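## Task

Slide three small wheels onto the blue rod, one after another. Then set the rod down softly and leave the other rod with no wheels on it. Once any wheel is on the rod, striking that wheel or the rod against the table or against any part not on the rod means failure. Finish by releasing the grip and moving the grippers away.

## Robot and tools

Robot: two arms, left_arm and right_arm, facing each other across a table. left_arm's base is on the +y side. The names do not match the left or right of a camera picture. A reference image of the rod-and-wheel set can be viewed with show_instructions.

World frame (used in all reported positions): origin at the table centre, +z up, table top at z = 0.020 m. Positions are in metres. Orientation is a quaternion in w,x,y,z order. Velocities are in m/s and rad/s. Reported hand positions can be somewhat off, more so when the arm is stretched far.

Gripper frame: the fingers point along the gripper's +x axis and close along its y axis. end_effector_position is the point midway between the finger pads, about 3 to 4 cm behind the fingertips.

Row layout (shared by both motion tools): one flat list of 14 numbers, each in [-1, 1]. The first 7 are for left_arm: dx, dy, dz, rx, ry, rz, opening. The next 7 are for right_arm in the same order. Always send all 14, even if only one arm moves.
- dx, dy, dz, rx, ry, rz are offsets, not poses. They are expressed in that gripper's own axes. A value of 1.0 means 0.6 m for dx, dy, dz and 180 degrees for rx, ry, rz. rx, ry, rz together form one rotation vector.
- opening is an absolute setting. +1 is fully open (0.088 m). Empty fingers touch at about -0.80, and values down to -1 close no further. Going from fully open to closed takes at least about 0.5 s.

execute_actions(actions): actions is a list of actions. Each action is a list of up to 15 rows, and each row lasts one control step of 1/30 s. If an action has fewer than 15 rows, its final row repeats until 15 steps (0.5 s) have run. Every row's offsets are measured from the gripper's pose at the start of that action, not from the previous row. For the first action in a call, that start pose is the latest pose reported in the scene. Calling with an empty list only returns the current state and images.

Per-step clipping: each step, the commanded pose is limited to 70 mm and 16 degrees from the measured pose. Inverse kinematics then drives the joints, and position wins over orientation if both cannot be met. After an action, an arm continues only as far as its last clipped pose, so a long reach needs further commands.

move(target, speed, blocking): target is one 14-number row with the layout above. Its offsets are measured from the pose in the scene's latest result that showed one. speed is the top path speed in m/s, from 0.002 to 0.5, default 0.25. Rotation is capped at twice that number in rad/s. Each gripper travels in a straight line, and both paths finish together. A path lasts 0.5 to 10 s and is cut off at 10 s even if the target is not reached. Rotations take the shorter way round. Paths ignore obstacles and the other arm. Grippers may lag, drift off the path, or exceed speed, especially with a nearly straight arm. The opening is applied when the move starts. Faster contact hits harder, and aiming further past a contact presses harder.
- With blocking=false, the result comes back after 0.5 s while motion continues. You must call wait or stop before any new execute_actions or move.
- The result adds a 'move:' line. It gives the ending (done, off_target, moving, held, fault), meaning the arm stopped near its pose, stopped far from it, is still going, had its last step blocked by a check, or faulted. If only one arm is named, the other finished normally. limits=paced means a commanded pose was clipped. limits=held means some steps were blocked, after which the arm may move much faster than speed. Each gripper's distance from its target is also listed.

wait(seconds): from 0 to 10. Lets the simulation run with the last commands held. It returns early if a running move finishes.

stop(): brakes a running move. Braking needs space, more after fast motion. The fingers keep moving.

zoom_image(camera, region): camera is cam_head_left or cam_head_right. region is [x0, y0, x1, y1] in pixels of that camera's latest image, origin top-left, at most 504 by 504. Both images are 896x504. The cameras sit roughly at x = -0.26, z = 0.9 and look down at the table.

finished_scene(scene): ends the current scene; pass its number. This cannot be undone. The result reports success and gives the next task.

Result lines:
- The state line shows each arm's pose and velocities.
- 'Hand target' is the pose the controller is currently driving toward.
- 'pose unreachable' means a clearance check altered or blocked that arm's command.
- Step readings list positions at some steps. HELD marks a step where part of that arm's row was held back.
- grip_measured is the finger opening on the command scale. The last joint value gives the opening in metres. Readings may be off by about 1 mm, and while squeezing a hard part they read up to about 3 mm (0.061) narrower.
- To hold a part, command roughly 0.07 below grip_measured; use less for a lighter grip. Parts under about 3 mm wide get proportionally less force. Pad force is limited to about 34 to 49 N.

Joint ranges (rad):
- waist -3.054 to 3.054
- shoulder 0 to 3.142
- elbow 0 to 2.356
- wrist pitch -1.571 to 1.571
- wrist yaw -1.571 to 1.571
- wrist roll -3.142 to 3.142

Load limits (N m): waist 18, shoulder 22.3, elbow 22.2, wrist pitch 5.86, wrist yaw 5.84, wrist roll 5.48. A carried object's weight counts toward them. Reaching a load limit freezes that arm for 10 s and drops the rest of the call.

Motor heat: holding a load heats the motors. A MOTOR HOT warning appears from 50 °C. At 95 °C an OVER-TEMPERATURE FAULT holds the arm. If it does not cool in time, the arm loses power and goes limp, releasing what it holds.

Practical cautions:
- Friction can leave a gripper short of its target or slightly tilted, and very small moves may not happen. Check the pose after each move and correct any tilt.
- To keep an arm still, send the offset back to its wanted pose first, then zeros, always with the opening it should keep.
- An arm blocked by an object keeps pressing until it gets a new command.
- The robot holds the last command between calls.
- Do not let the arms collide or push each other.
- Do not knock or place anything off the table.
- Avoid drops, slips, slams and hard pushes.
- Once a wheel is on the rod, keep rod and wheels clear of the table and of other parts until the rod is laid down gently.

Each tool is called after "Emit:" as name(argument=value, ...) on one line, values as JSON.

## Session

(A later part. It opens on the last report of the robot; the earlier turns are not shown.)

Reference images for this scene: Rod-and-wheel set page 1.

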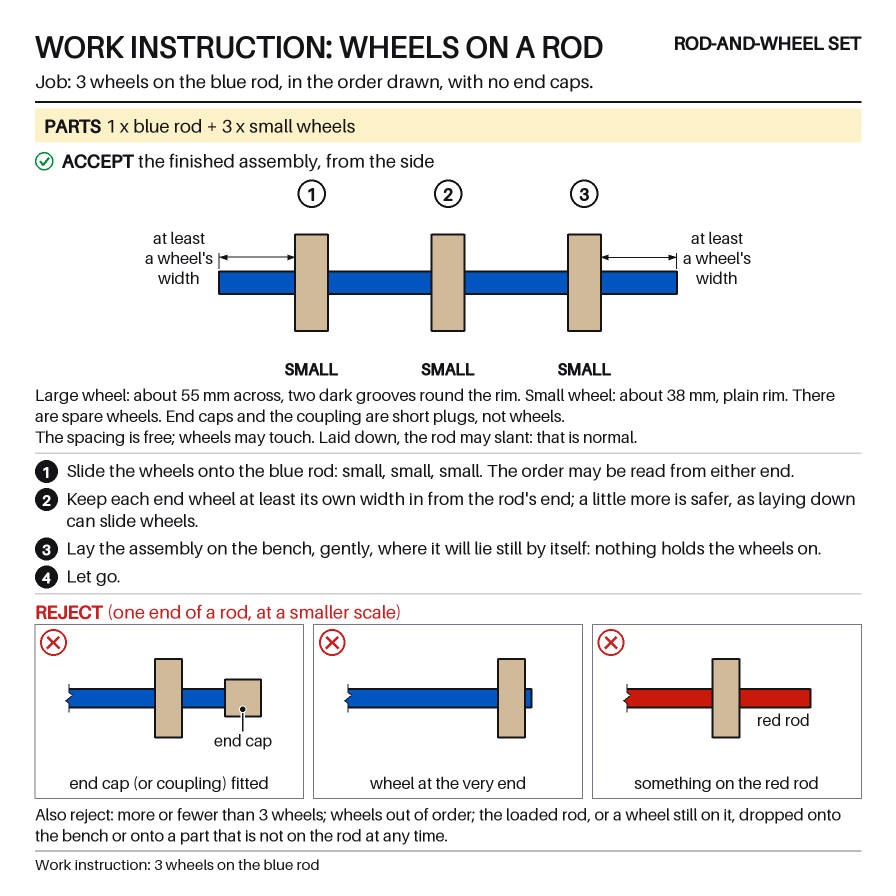

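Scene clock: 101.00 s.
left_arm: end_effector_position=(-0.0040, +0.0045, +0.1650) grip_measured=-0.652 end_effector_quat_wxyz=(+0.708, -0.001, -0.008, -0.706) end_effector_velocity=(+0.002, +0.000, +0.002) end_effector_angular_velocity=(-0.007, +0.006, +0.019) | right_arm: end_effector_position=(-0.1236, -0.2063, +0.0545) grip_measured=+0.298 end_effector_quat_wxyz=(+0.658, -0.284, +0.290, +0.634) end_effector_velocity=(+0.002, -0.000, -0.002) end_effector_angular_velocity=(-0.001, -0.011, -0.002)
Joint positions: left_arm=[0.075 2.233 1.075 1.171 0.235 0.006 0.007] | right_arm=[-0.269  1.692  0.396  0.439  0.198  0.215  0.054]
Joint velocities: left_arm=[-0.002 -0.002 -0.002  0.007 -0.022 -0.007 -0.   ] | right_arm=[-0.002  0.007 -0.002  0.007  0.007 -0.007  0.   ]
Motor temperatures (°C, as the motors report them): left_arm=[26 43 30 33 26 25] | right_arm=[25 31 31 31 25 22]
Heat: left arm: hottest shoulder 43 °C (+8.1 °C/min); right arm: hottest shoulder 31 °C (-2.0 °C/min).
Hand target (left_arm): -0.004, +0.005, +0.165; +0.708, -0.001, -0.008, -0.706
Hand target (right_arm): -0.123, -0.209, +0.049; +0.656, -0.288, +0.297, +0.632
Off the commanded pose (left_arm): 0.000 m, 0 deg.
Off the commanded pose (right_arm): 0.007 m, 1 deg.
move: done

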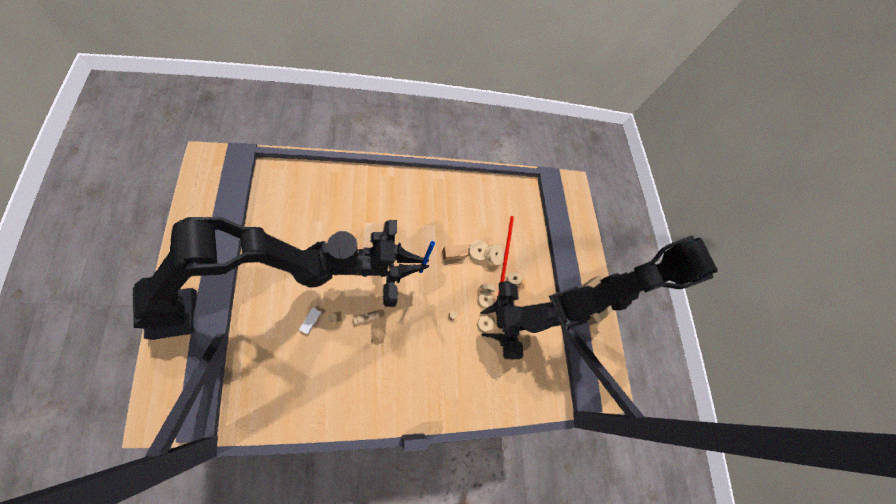

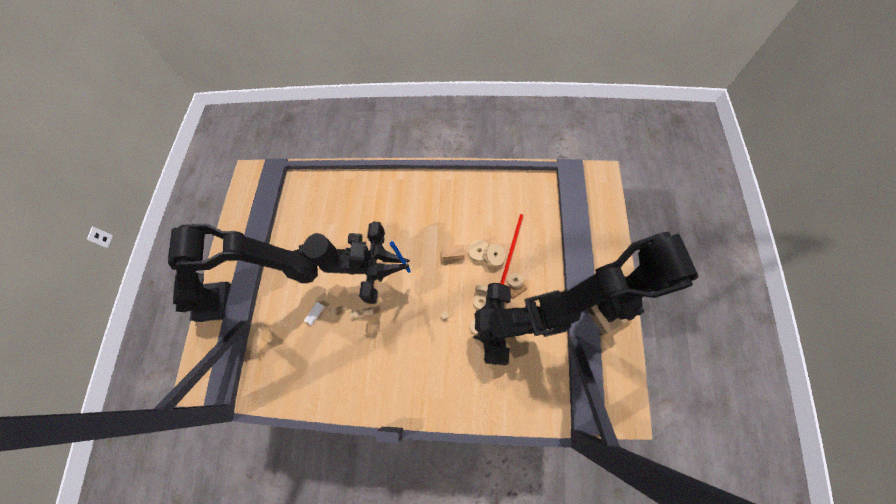

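Emit:
move(target=[0,0,0,0,0,0,-0.76,0,0,0,0,0,0,-0.13])

Emit:
move(target=[0,0,0,0,0,0,-0.76,-0.05,0,0.045,0,0,0,-0.13])

Emit:
move(target=[0,0,0,0,0,0,-0.76,-0.185,-0.193,0.405,0,0,0,-0.13])

Emit:
move(target=[0,0,0,0,0,0,-0.76,0.075,0,0.083,0,0,0,-0.13], speed=0.1)

Emit:
zoom_image(camera="cam_head_left", region=[390,200,510,290])

Scene clock: 107.83 s.
left_arm: end_effector_position=(-0.0040, +0.0045, +0.1650) grip_measured=-0.652 end_effector_quat_wxyz=(+0.708, -0.001, -0.008, -0.706) end_effector_velocity=(-0.000, +0.000, -0.001) end_effector_angular_velocity=(+0.007, +0.009, +0.005) | right_arm: end_effector_position=(-0.1236, -0.2061, +0.0545) grip_measured=-0.023 end_effector_quat_wxyz=(+0.658, -0.283, +0.290, +0.634) end_effector_velocity=(+0.002, +0.001, +0.001) end_effector_angular_velocity=(+0.009, +0.001, -0.013)
Joint positions: left_arm=[0.075 2.233 1.075 1.171 0.235 0.006 0.007] | right_arm=[-0.269  1.694  0.396  0.442  0.198  0.215  0.038]
Joint velocities: left_arm=[-0.002 -0.002 -0.002 -0.007 -0.007 -0.007 -0.   ] | right_arm=[-0.002 -0.002 -0.002  0.007  0.007  0.007 -0.   ]
Motor temperatures (°C, as the motors report them): left_arm=[26 44 30 33 26 25] | right_arm=[25 31 31 32 25 22]
Heat: left arm: hottest shoulder 44 °C (+7.0 °C/min); right arm: hottest wrist pitch 32 °C (-1.0 °C/min).
Hand target (left_arm): -0.004, +0.005, +0.165; +0.708, -0.001, -0.008, -0.706
Hand target (right_arm): -0.124, -0.206, +0.054; +0.658, -0.284, +0.290, +0.634
Off the commanded pose (left_arm): 0.000 m, 0 deg.
Off the commanded pose (right_arm): 0.000 m, 0 deg.
move: done

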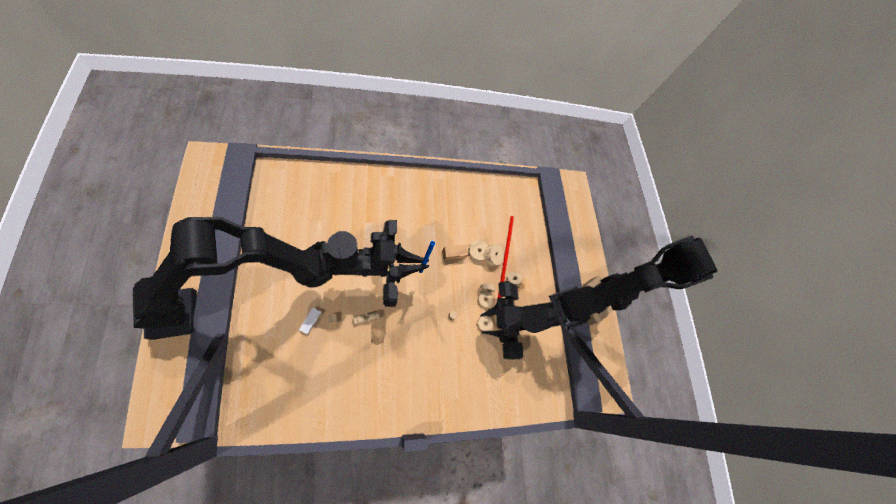

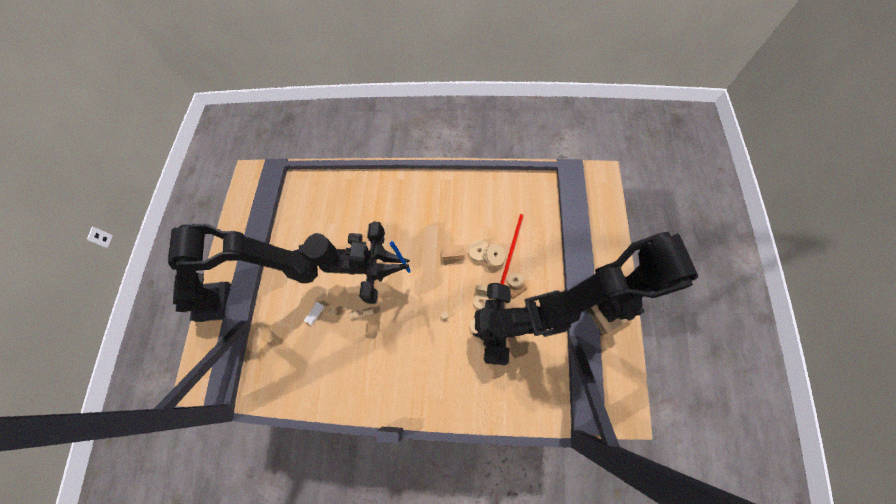

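Scene clock: 108.70 s.
left_arm: end_effector_position=(-0.0040, +0.0045, +0.1650) grip_measured=-0.652 end_effector_quat_wxyz=(+0.708, -0.001, -0.008, -0.706) end_effector_velocity=(-0.000, +0.000, -0.001) end_effector_angular_velocity=(-0.002, +0.007, +0.005) | right_arm: end_effector_position=(-0.1227, -0.2096, +0.0886) grip_measured=-0.023 end_effector_quat_wxyz=(+0.657, -0.290, +0.293, +0.632) end_effector_velocity=(+0.002, -0.004, +0.001) end_effector_angular_velocity=(-0.023, -0.005, +0.003)
Joint positions: left_arm=[0.075 2.233 1.075 1.171 0.235 0.006 0.007] | right_arm=[-0.269  1.508  0.446  0.19   0.198  0.215  0.038]
Joint velocities: left_arm=[-0.002  0.002 -0.002  0.007 -0.007 -0.007 -0.   ] | right_arm=[-0.007 -0.022  0.007 -0.051 -0.007 -0.007 -0.   ]
Motor temperatures (°C, as the motors report them): left_arm=[26 44 30 33 26 25] | right_arm=[25 31 31 32 25 22]
Heat: left arm: hottest shoulder 44 °C (+7.0 °C/min); right arm: hottest wrist pitch 32 °C (-1.0 °C/min).
Hand target (left_arm): -0.004, +0.005, +0.165; +0.708, -0.001, -0.008, -0.706
Hand target (right_arm): -0.124, -0.206, +0.094; +0.658, -0.283, +0.290, +0.634
Off the commanded pose (left_arm): 0.000 m, 0 deg.
Off the commanded pose (right_arm): 0.007 m, 1 deg.
move: done

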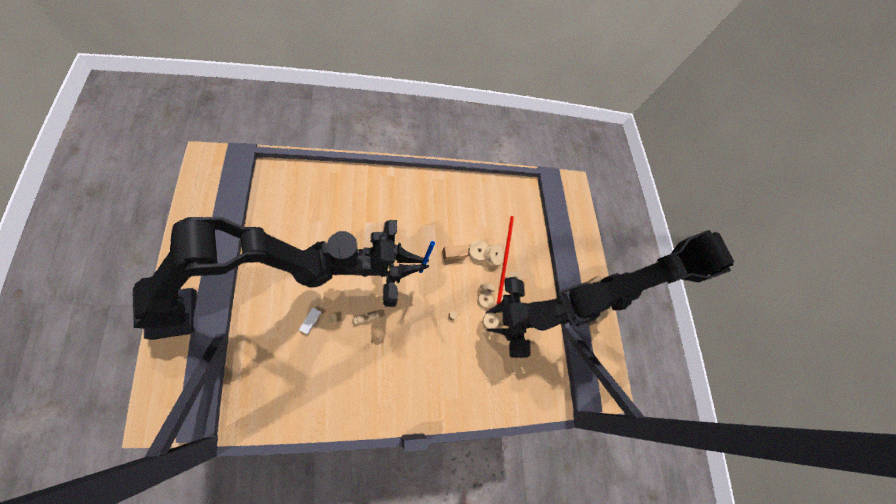

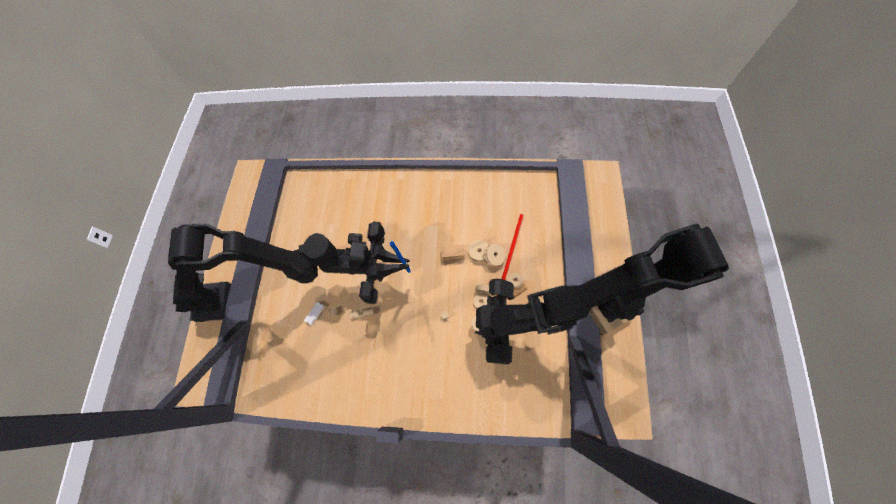

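Scene clock: 110.47 s.
left_arm: end_effector_position=(-0.0040, +0.0045, +0.1650) grip_measured=-0.652 end_effector_quat_wxyz=(+0.708, -0.001, -0.008, -0.706) end_effector_velocity=(-0.001, +0.001, -0.003) end_effector_angular_velocity=(+0.012, -0.004, +0.005) | right_arm: end_effector_position=(-0.0051, -0.1086, +0.3351) grip_measured=-0.023 end_effector_quat_wxyz=(+0.660, -0.286, +0.292, +0.630) end_effector_velocity=(-0.000, -0.001, +0.006) end_effector_angular_velocity=(-0.006, +0.002, +0.008)
Joint positions: left_arm=[0.075 2.233 1.075 1.171 0.235 0.006 0.007] | right_arm=[-0.719  1.6    1.597 -0.844 -0.094 -0.121  0.038]
Joint velocities: left_arm=[-0.002 -0.002 -0.007 -0.007 -0.007  0.007 -0.   ] | right_arm=[-0.002  0.007  0.037 -0.037 -0.007 -0.007 -0.   ]
Motor temperatures (°C, as the motors report them): left_arm=[26 44 30 34 26 25] | right_arm=[25 31 31 32 25 22]
Heat: left arm: hottest shoulder 44 °C (+7.1 °C/min); right arm: hottest wrist pitch 32 °C (-1.0 °C/min).
Hand target (left_arm): -0.004, +0.005, +0.165; +0.708, -0.001, -0.008, -0.706
Hand target (right_arm): -0.004, -0.105, +0.333; +0.657, -0.289, +0.294, +0.632
Off the commanded pose (left_arm): 0.000 m, 0 deg.
Off the commanded pose (right_arm): 0.004 m, 1 deg.
move: done

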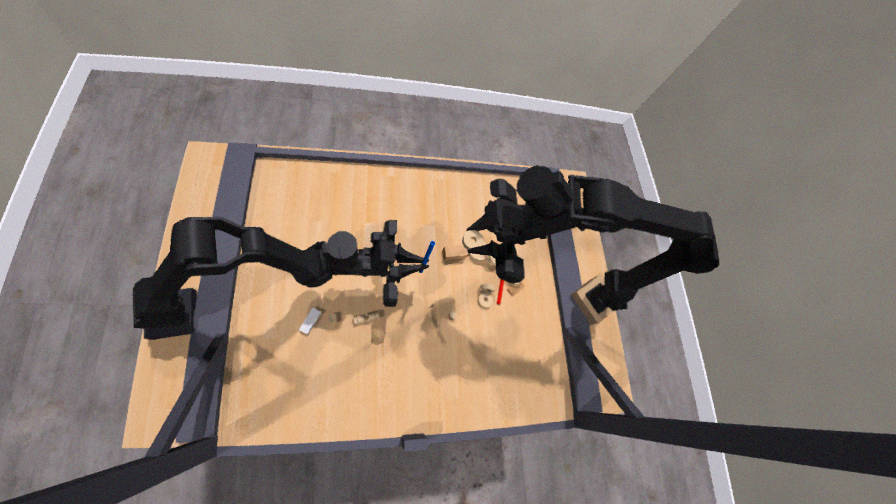

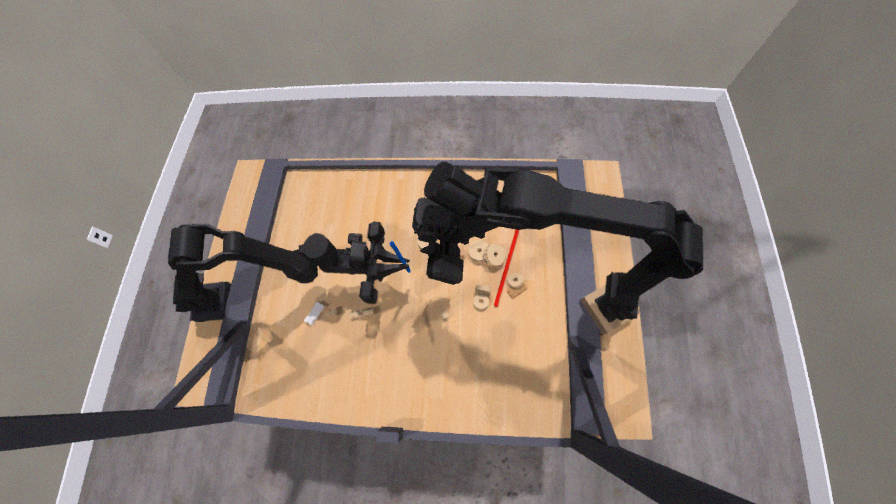

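Scene clock: 111.70 s.
left_arm: end_effector_position=(-0.0040, +0.0045, +0.1650) grip_measured=-0.652 end_effector_quat_wxyz=(+0.708, -0.001, -0.008, -0.706) end_effector_velocity=(-0.002, -0.001, +0.001) end_effector_angular_velocity=(-0.007, +0.006, -0.010) | right_arm: end_effector_position=(-0.0024, -0.0455, +0.3412) grip_measured=-0.023 end_effector_quat_wxyz=(+0.660, -0.283, +0.285, +0.634) end_effector_velocity=(+0.000, +0.001, +0.002) end_effector_angular_velocity=(+0.003, -0.000, +0.008)
Joint positions: left_arm=[0.075 2.233 1.075 1.171 0.235 0.006 0.007] | right_arm=[-0.696  1.846  1.9   -0.885 -0.083 -0.108  0.038]
Joint velocities: left_arm=[-0.002  0.002  0.002  0.007  0.007 -0.007 -0.   ] | right_arm=[-0.002  0.007  0.017 -0.007 -0.007 -0.007 -0.   ]
Motor temperatures (°C, as the motors report them): left_arm=[26 44 30 34 26 25] | right_arm=[25 31 31 32 25 22]
Heat: left arm: hottest shoulder 44 °C (+6.0 °C/min); right arm: hottest wrist pitch 32 °C (-1.0 °C/min).
Hand target (left_arm): -0.004, +0.005, +0.165; +0.708, -0.001, -0.008, -0.706
Hand target (right_arm): -0.002, -0.042, +0.335; +0.660, -0.286, +0.291, +0.630
Off the commanded pose (left_arm): 0.000 m, 0 deg.
Off the commanded pose (right_arm): 0.008 m, 1 deg.
move: done

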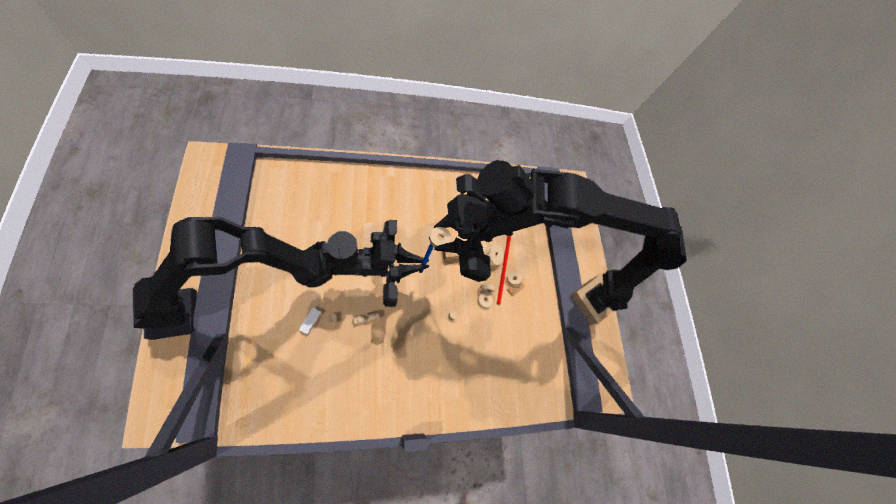

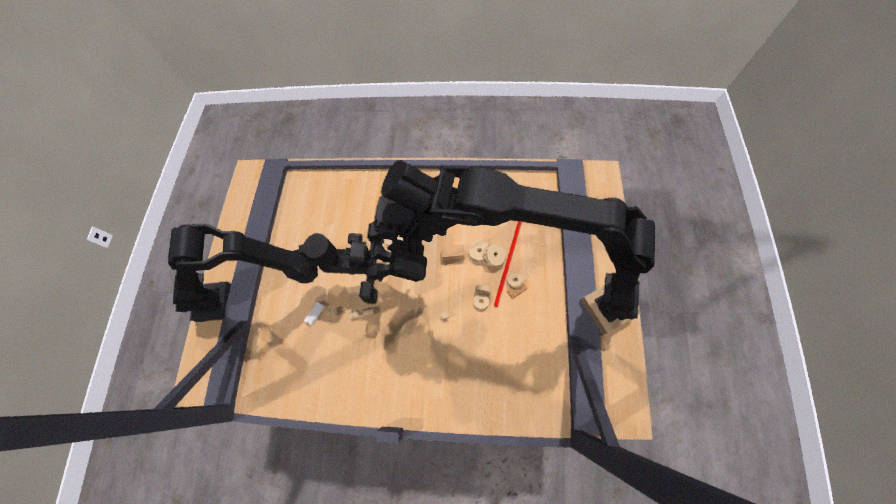

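Region (390, 200, 510, 290) of cam_head_left's 896x504 image, scaled by 4.200, with more detail than that image has; it fills the top 378 rows of this view, and the rest is white.

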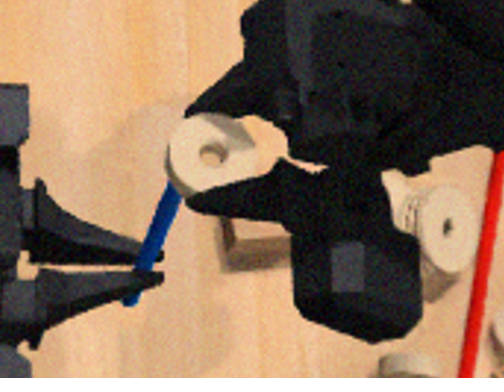

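Emit:
move(target=[0,0,0,0,0,0,-0.76,0.038,0,-0.005,0,0,0,-0.13], speed=0.04)

Emit:
zoom_image(camera="cam_head_left", region=[390,200,510,290])

Emit:
move(target=[0,0,0,0,0,0,-0.76,0.04,0,-0.036,0,0,0,-0.13], speed=0.02)

Emit:
zoom_image(camera="cam_head_left", region=[390,200,510,290])

Scene clock: 119.57 s.
left_arm: end_effector_position=(-0.0040, +0.0045, +0.1650) grip_measured=-0.652 end_effector_quat_wxyz=(+0.708, -0.001, -0.008, -0.706) end_effector_velocity=(-0.000, +0.000, -0.001) end_effector_angular_velocity=(+0.007, +0.009, +0.005) | right_arm: end_effector_position=(-0.0013, -0.0348, +0.3360) grip_measured=-0.023 end_effector_quat_wxyz=(+0.665, -0.276, +0.274, +0.638) end_effector_velocity=(-0.002, -0.001, -0.005) end_effector_angular_velocity=(-0.015, +0.003, +0.029)
Joint positions: left_arm=[0.075 2.233 1.075 1.171 0.235 0.006 0.007] | right_arm=[-0.694  1.861  1.88  -0.822 -0.083 -0.108  0.038]
Joint velocities: left_arm=[-0.002 -0.002 -0.002 -0.007 -0.007 -0.007  0.   ] | right_arm=[-0.002  0.002 -0.007 -0.007 -0.022 -0.022 -0.   ]
Motor temperatures (°C, as the motors report them): left_arm=[26 45 30 34 26 25] | right_arm=[25 31 32 32 25 22]
Heat: left arm: hottest shoulder 45 °C (+6.0 °C/min); right arm: hottest elbow 32 °C (-1.0 °C/min).
Hand target (left_arm): -0.004, +0.005, +0.165; +0.708, -0.001, -0.008, -0.706
Hand target (right_arm): -0.002, -0.033, +0.322; +0.660, -0.283, +0.286, +0.634
Off the commanded pose (left_arm): 0.000 m, 0 deg.
Off the commanded pose (right_arm): 0.014 m, 2 deg.
move: off_target (right_arm)

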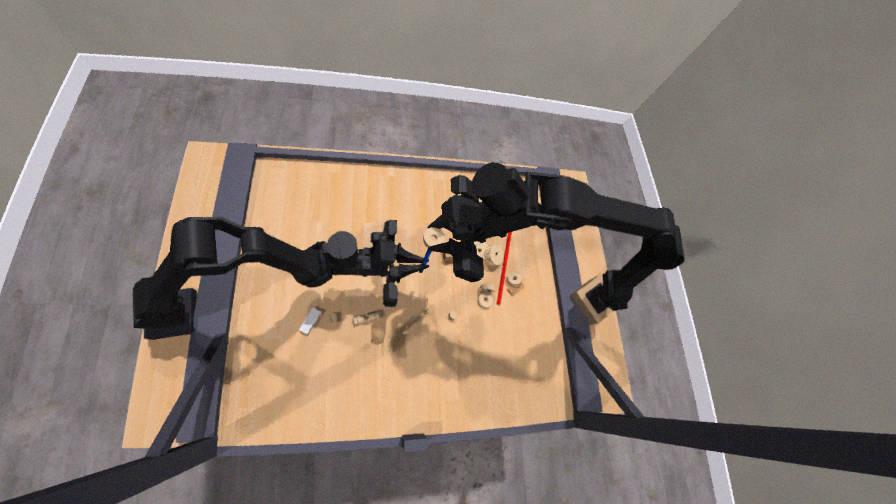

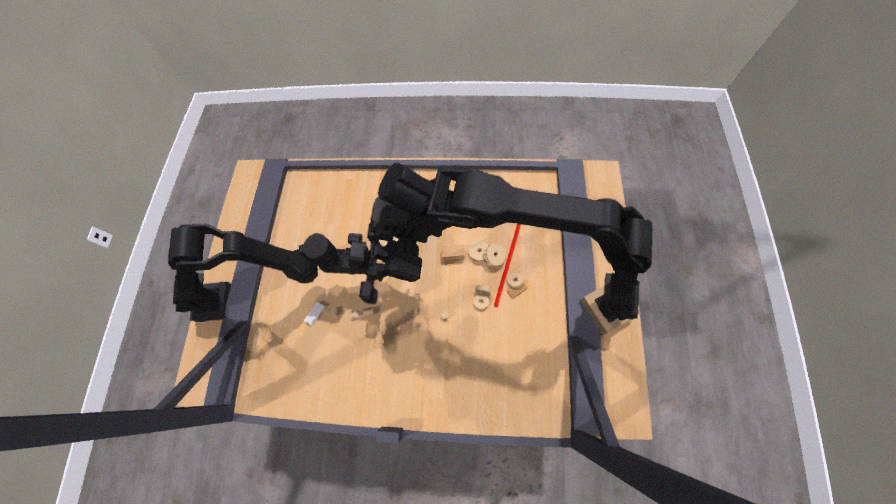

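Region (390, 200, 510, 290) of cam_head_left's 896x504 image, scaled by 4.200, with more detail than that image has; it fills the top 378 rows of this view, and the rest is white.

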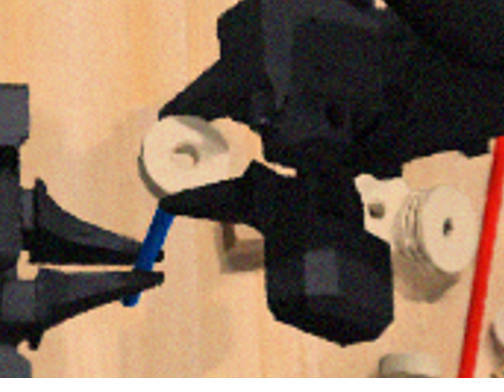

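Scene clock: 121.40 s.
left_arm: end_effector_position=(-0.0042, +0.0052, +0.1619) grip_measured=-0.652 end_effector_quat_wxyz=(+0.708, +0.002, -0.002, -0.706) end_effector_velocity=(+0.002, -0.001, +0.004) end_effector_angular_velocity=(-0.012, +0.004, +0.020) | right_arm: end_effector_position=(-0.0005, -0.0304, +0.3161) grip_measured=-0.023 end_effector_quat_wxyz=(+0.670, -0.267, +0.263, +0.641) end_effector_velocity=(+0.002, -0.002, -0.002) end_effector_angular_velocity=(-0.004, -0.020, +0.008)
Joint positions: left_arm=[0.075 2.233 1.071 1.162 0.235 0.006 0.007] | right_arm=[-0.694  1.838  1.75  -0.684 -0.083 -0.108  0.038]
Joint velocities: left_arm=[-0.002 -0.002  0.002  0.007 -0.022 -0.007 -0.   ] | right_arm=[-0.002 -0.007 -0.017  0.007  0.007 -0.022 -0.   ]
Motor temperatures (°C, as the motors report them): left_arm=[26 45 30 34 26 25] | right_arm=[25 32 32 32 25 22]
Heat: left arm: hottest shoulder 45 °C (+5.0 °C/min); right arm: hottest shoulder 32 °C (-1.0 °C/min).
Hand target (left_arm): -0.004, +0.004, +0.165; +0.708, -0.001, -0.008, -0.706
Hand target (right_arm): -0.001, -0.034, +0.304; +0.665, -0.276, +0.275, +0.638
Off the commanded pose (left_arm): 0.003 m, 1 deg.
Off the commanded pose (right_arm): 0.013 m, 2 deg.
move: off_target (right_arm)

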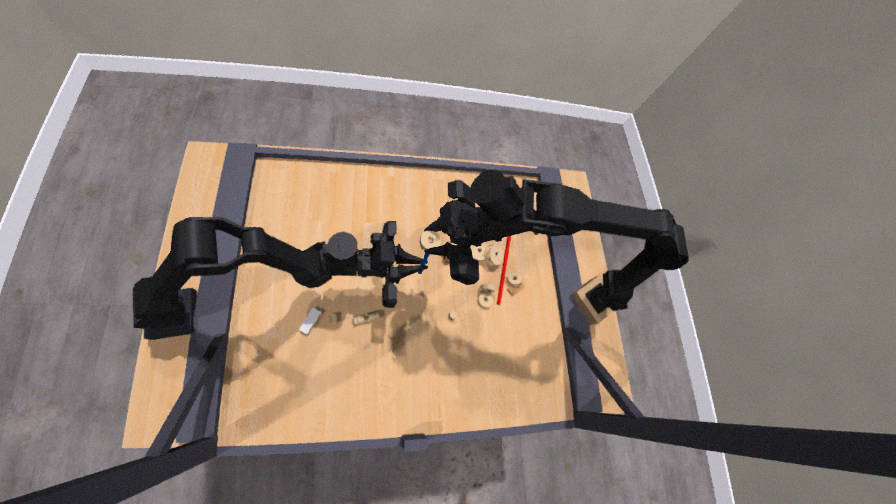

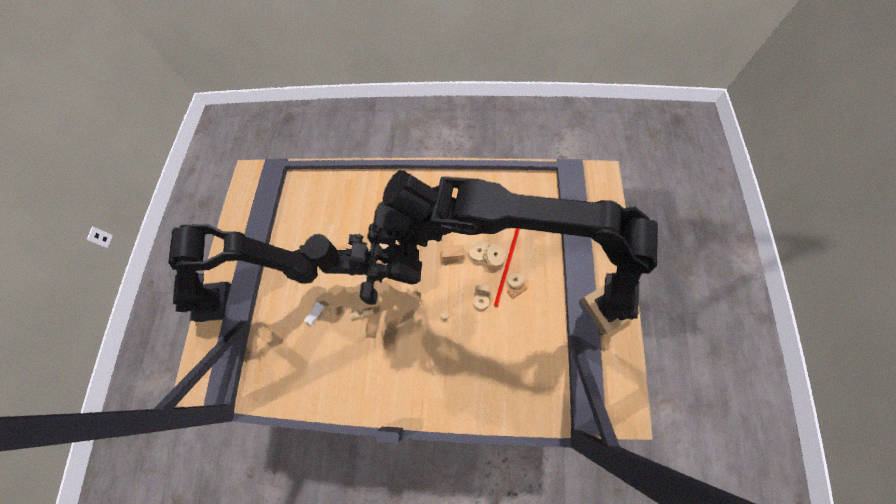

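Region (390, 200, 510, 290) of cam_head_left's 896x504 image, scaled by 4.200, with more detail than that image has; it fills the top 378 rows of this view, and the rest is white.

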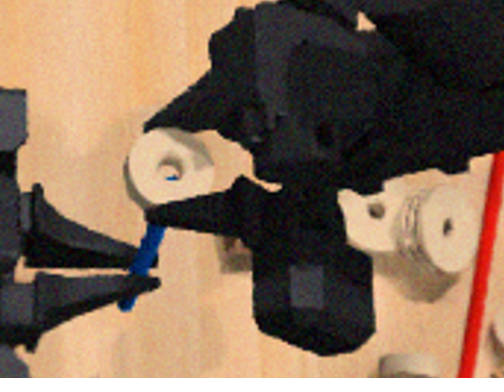

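Emit:
move(target=[0,0,0,0,0,0,-0.76,-0.022,0.003,-0.001,0,0.015,0,-0.13], speed=0.03)

Emit:
move(target=[0,0,0,0,0,0,-0.76,0.026,0,-0.03,0,0.005,0,-0.13], speed=0.02)

Emit:
zoom_image(camera="cam_head_left", region=[390,200,510,290])

Scene clock: 126.30 s.
left_arm: end_effector_position=(-0.0042, +0.0053, +0.1616) grip_measured=-0.652 end_effector_quat_wxyz=(+0.708, +0.002, -0.002, -0.706) end_effector_velocity=(+0.002, +0.001, -0.001) end_effector_angular_velocity=(+0.007, +0.009, +0.010) | right_arm: end_effector_position=(-0.0030, -0.0410, +0.3220) grip_measured=-0.023 end_effector_quat_wxyz=(+0.661, -0.282, +0.282, +0.636) end_effector_velocity=(-0.000, -0.002, -0.001) end_effector_angular_velocity=(-0.007, -0.008, +0.019)
Joint positions: left_arm=[0.075 2.233 1.071 1.162 0.235 0.006 0.007] | right_arm=[-0.693  1.837  1.804 -0.79  -0.082 -0.108  0.038]
Joint velocities: left_arm=[ 0.002 -0.002 -0.002 -0.007 -0.007 -0.007 -0.   ] | right_arm=[-0.002 -0.002 -0.002 -0.007 -0.007 -0.022  0.   ]
Motor temperatures (°C, as the motors report them): left_arm=[26 45 30 35 26 25] | right_arm=[25 32 32 32 25 22]
Heat: left arm: hottest shoulder 45 °C (+5.1 °C/min); right arm: hottest shoulder 32 °C (-1.0 °C/min).
Hand target (left_arm): -0.004, +0.005, +0.162; +0.708, +0.002, -0.002, -0.706
Hand target (right_arm): -0.003, -0.040, +0.325; +0.663, -0.282, +0.279, +0.635
Off the commanded pose (left_arm): 0.000 m, 0 deg.
Off the commanded pose (right_arm): 0.003 m, 0 deg.
move: done

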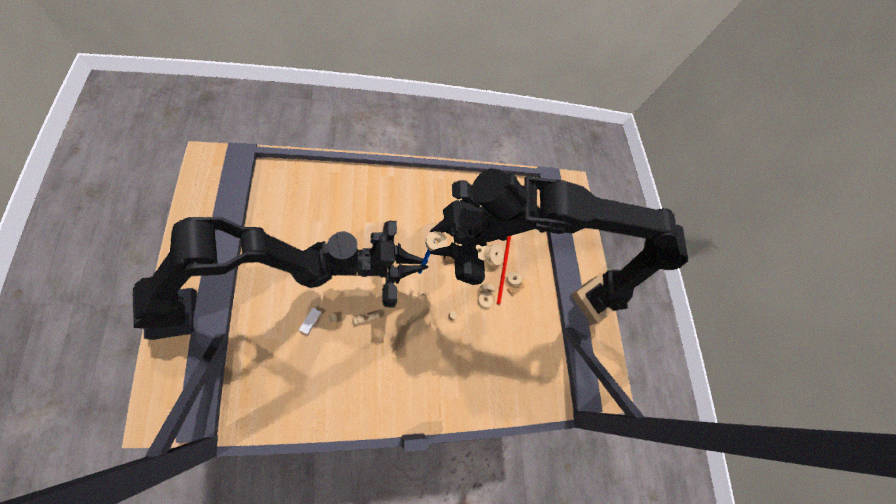

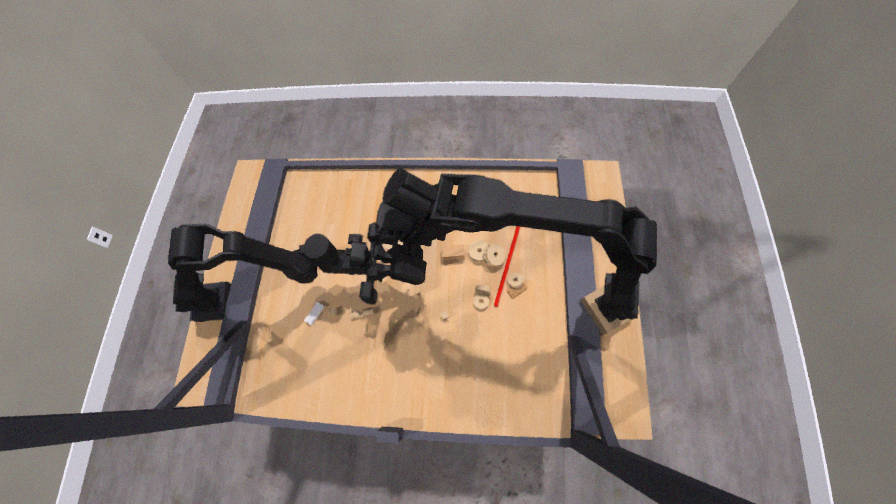

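Scene clock: 127.77 s.
left_arm: end_effector_position=(-0.0042, +0.0053, +0.1611) grip_measured=-0.652 end_effector_quat_wxyz=(+0.708, +0.003, -0.001, -0.706) end_effector_velocity=(-0.003, +0.000, +0.002) end_effector_angular_velocity=(-0.007, +0.006, -0.010) | right_arm: end_effector_position=(-0.0027, -0.0392, +0.2991) grip_measured=-0.023 end_effector_quat_wxyz=(+0.659, -0.284, +0.286, +0.635) end_effector_velocity=(+0.002, -0.003, -0.003) end_effector_angular_velocity=(-0.013, +0.002, -0.013)
Joint positions: left_arm=[0.075 2.233 1.071 1.16  0.235 0.006 0.007] | right_arm=[-0.693  1.837  1.718 -0.715 -0.082 -0.108  0.038]
Joint velocities: left_arm=[-0.002 -0.002 -0.002  0.007  0.007 -0.007 -0.   ] | right_arm=[-0.002 -0.002 -0.007 -0.007  0.007  0.007 -0.   ]
Motor temperatures (°C, as the motors report them): left_arm=[26 45 30 35 26 25] | right_arm=[25 33 32 32 25 22]
Heat: left arm: hottest shoulder 45 °C (+5.0 °C/min); right arm: hottest shoulder 33 °C (+0.0 °C/min).
Hand target (left_arm): -0.004, +0.005, +0.162; +0.708, +0.002, -0.002, -0.706
Hand target (right_arm): -0.003, -0.043, +0.298; +0.659, -0.287, +0.287, +0.634
Off the commanded pose (left_arm): 0.000 m, 0 deg.
Off the commanded pose (right_arm): 0.004 m, 0 deg.
move: done

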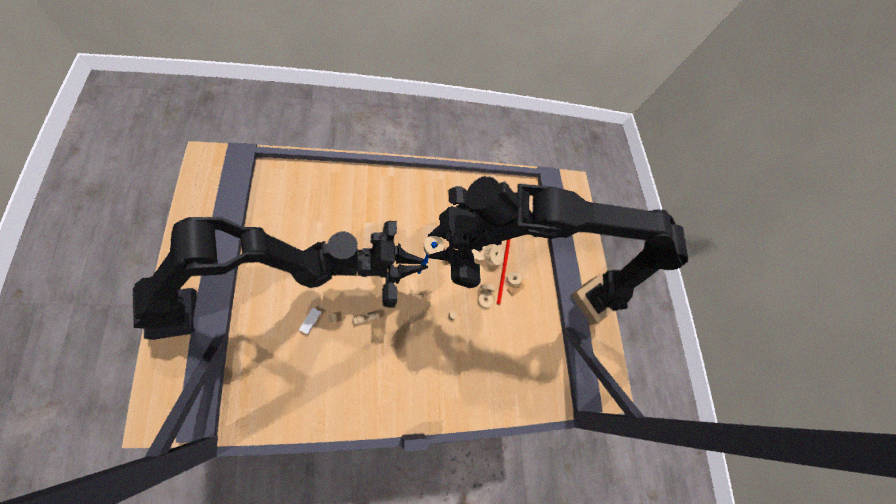

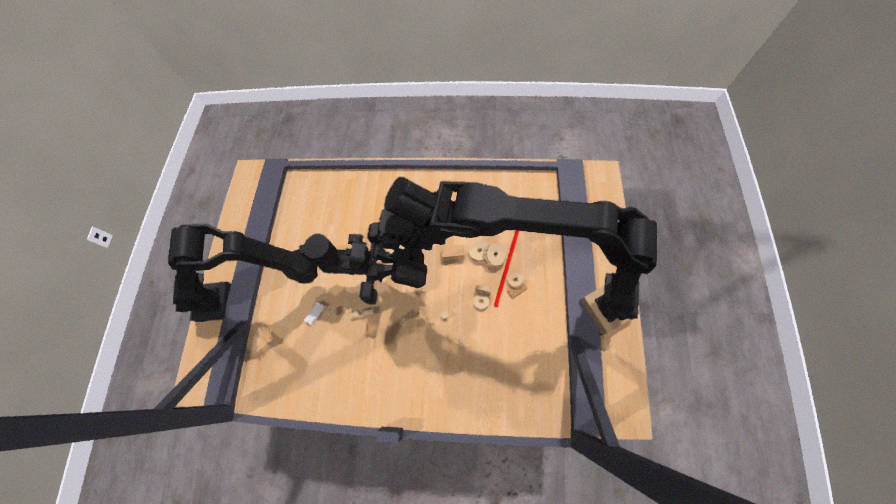

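Region (390, 200, 510, 290) of cam_head_left's 896x504 image, scaled by 4.200, with more detail than that image has; it fills the top 378 rows of this view, and the rest is white.

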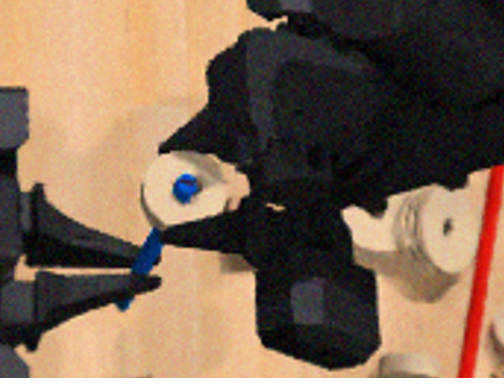

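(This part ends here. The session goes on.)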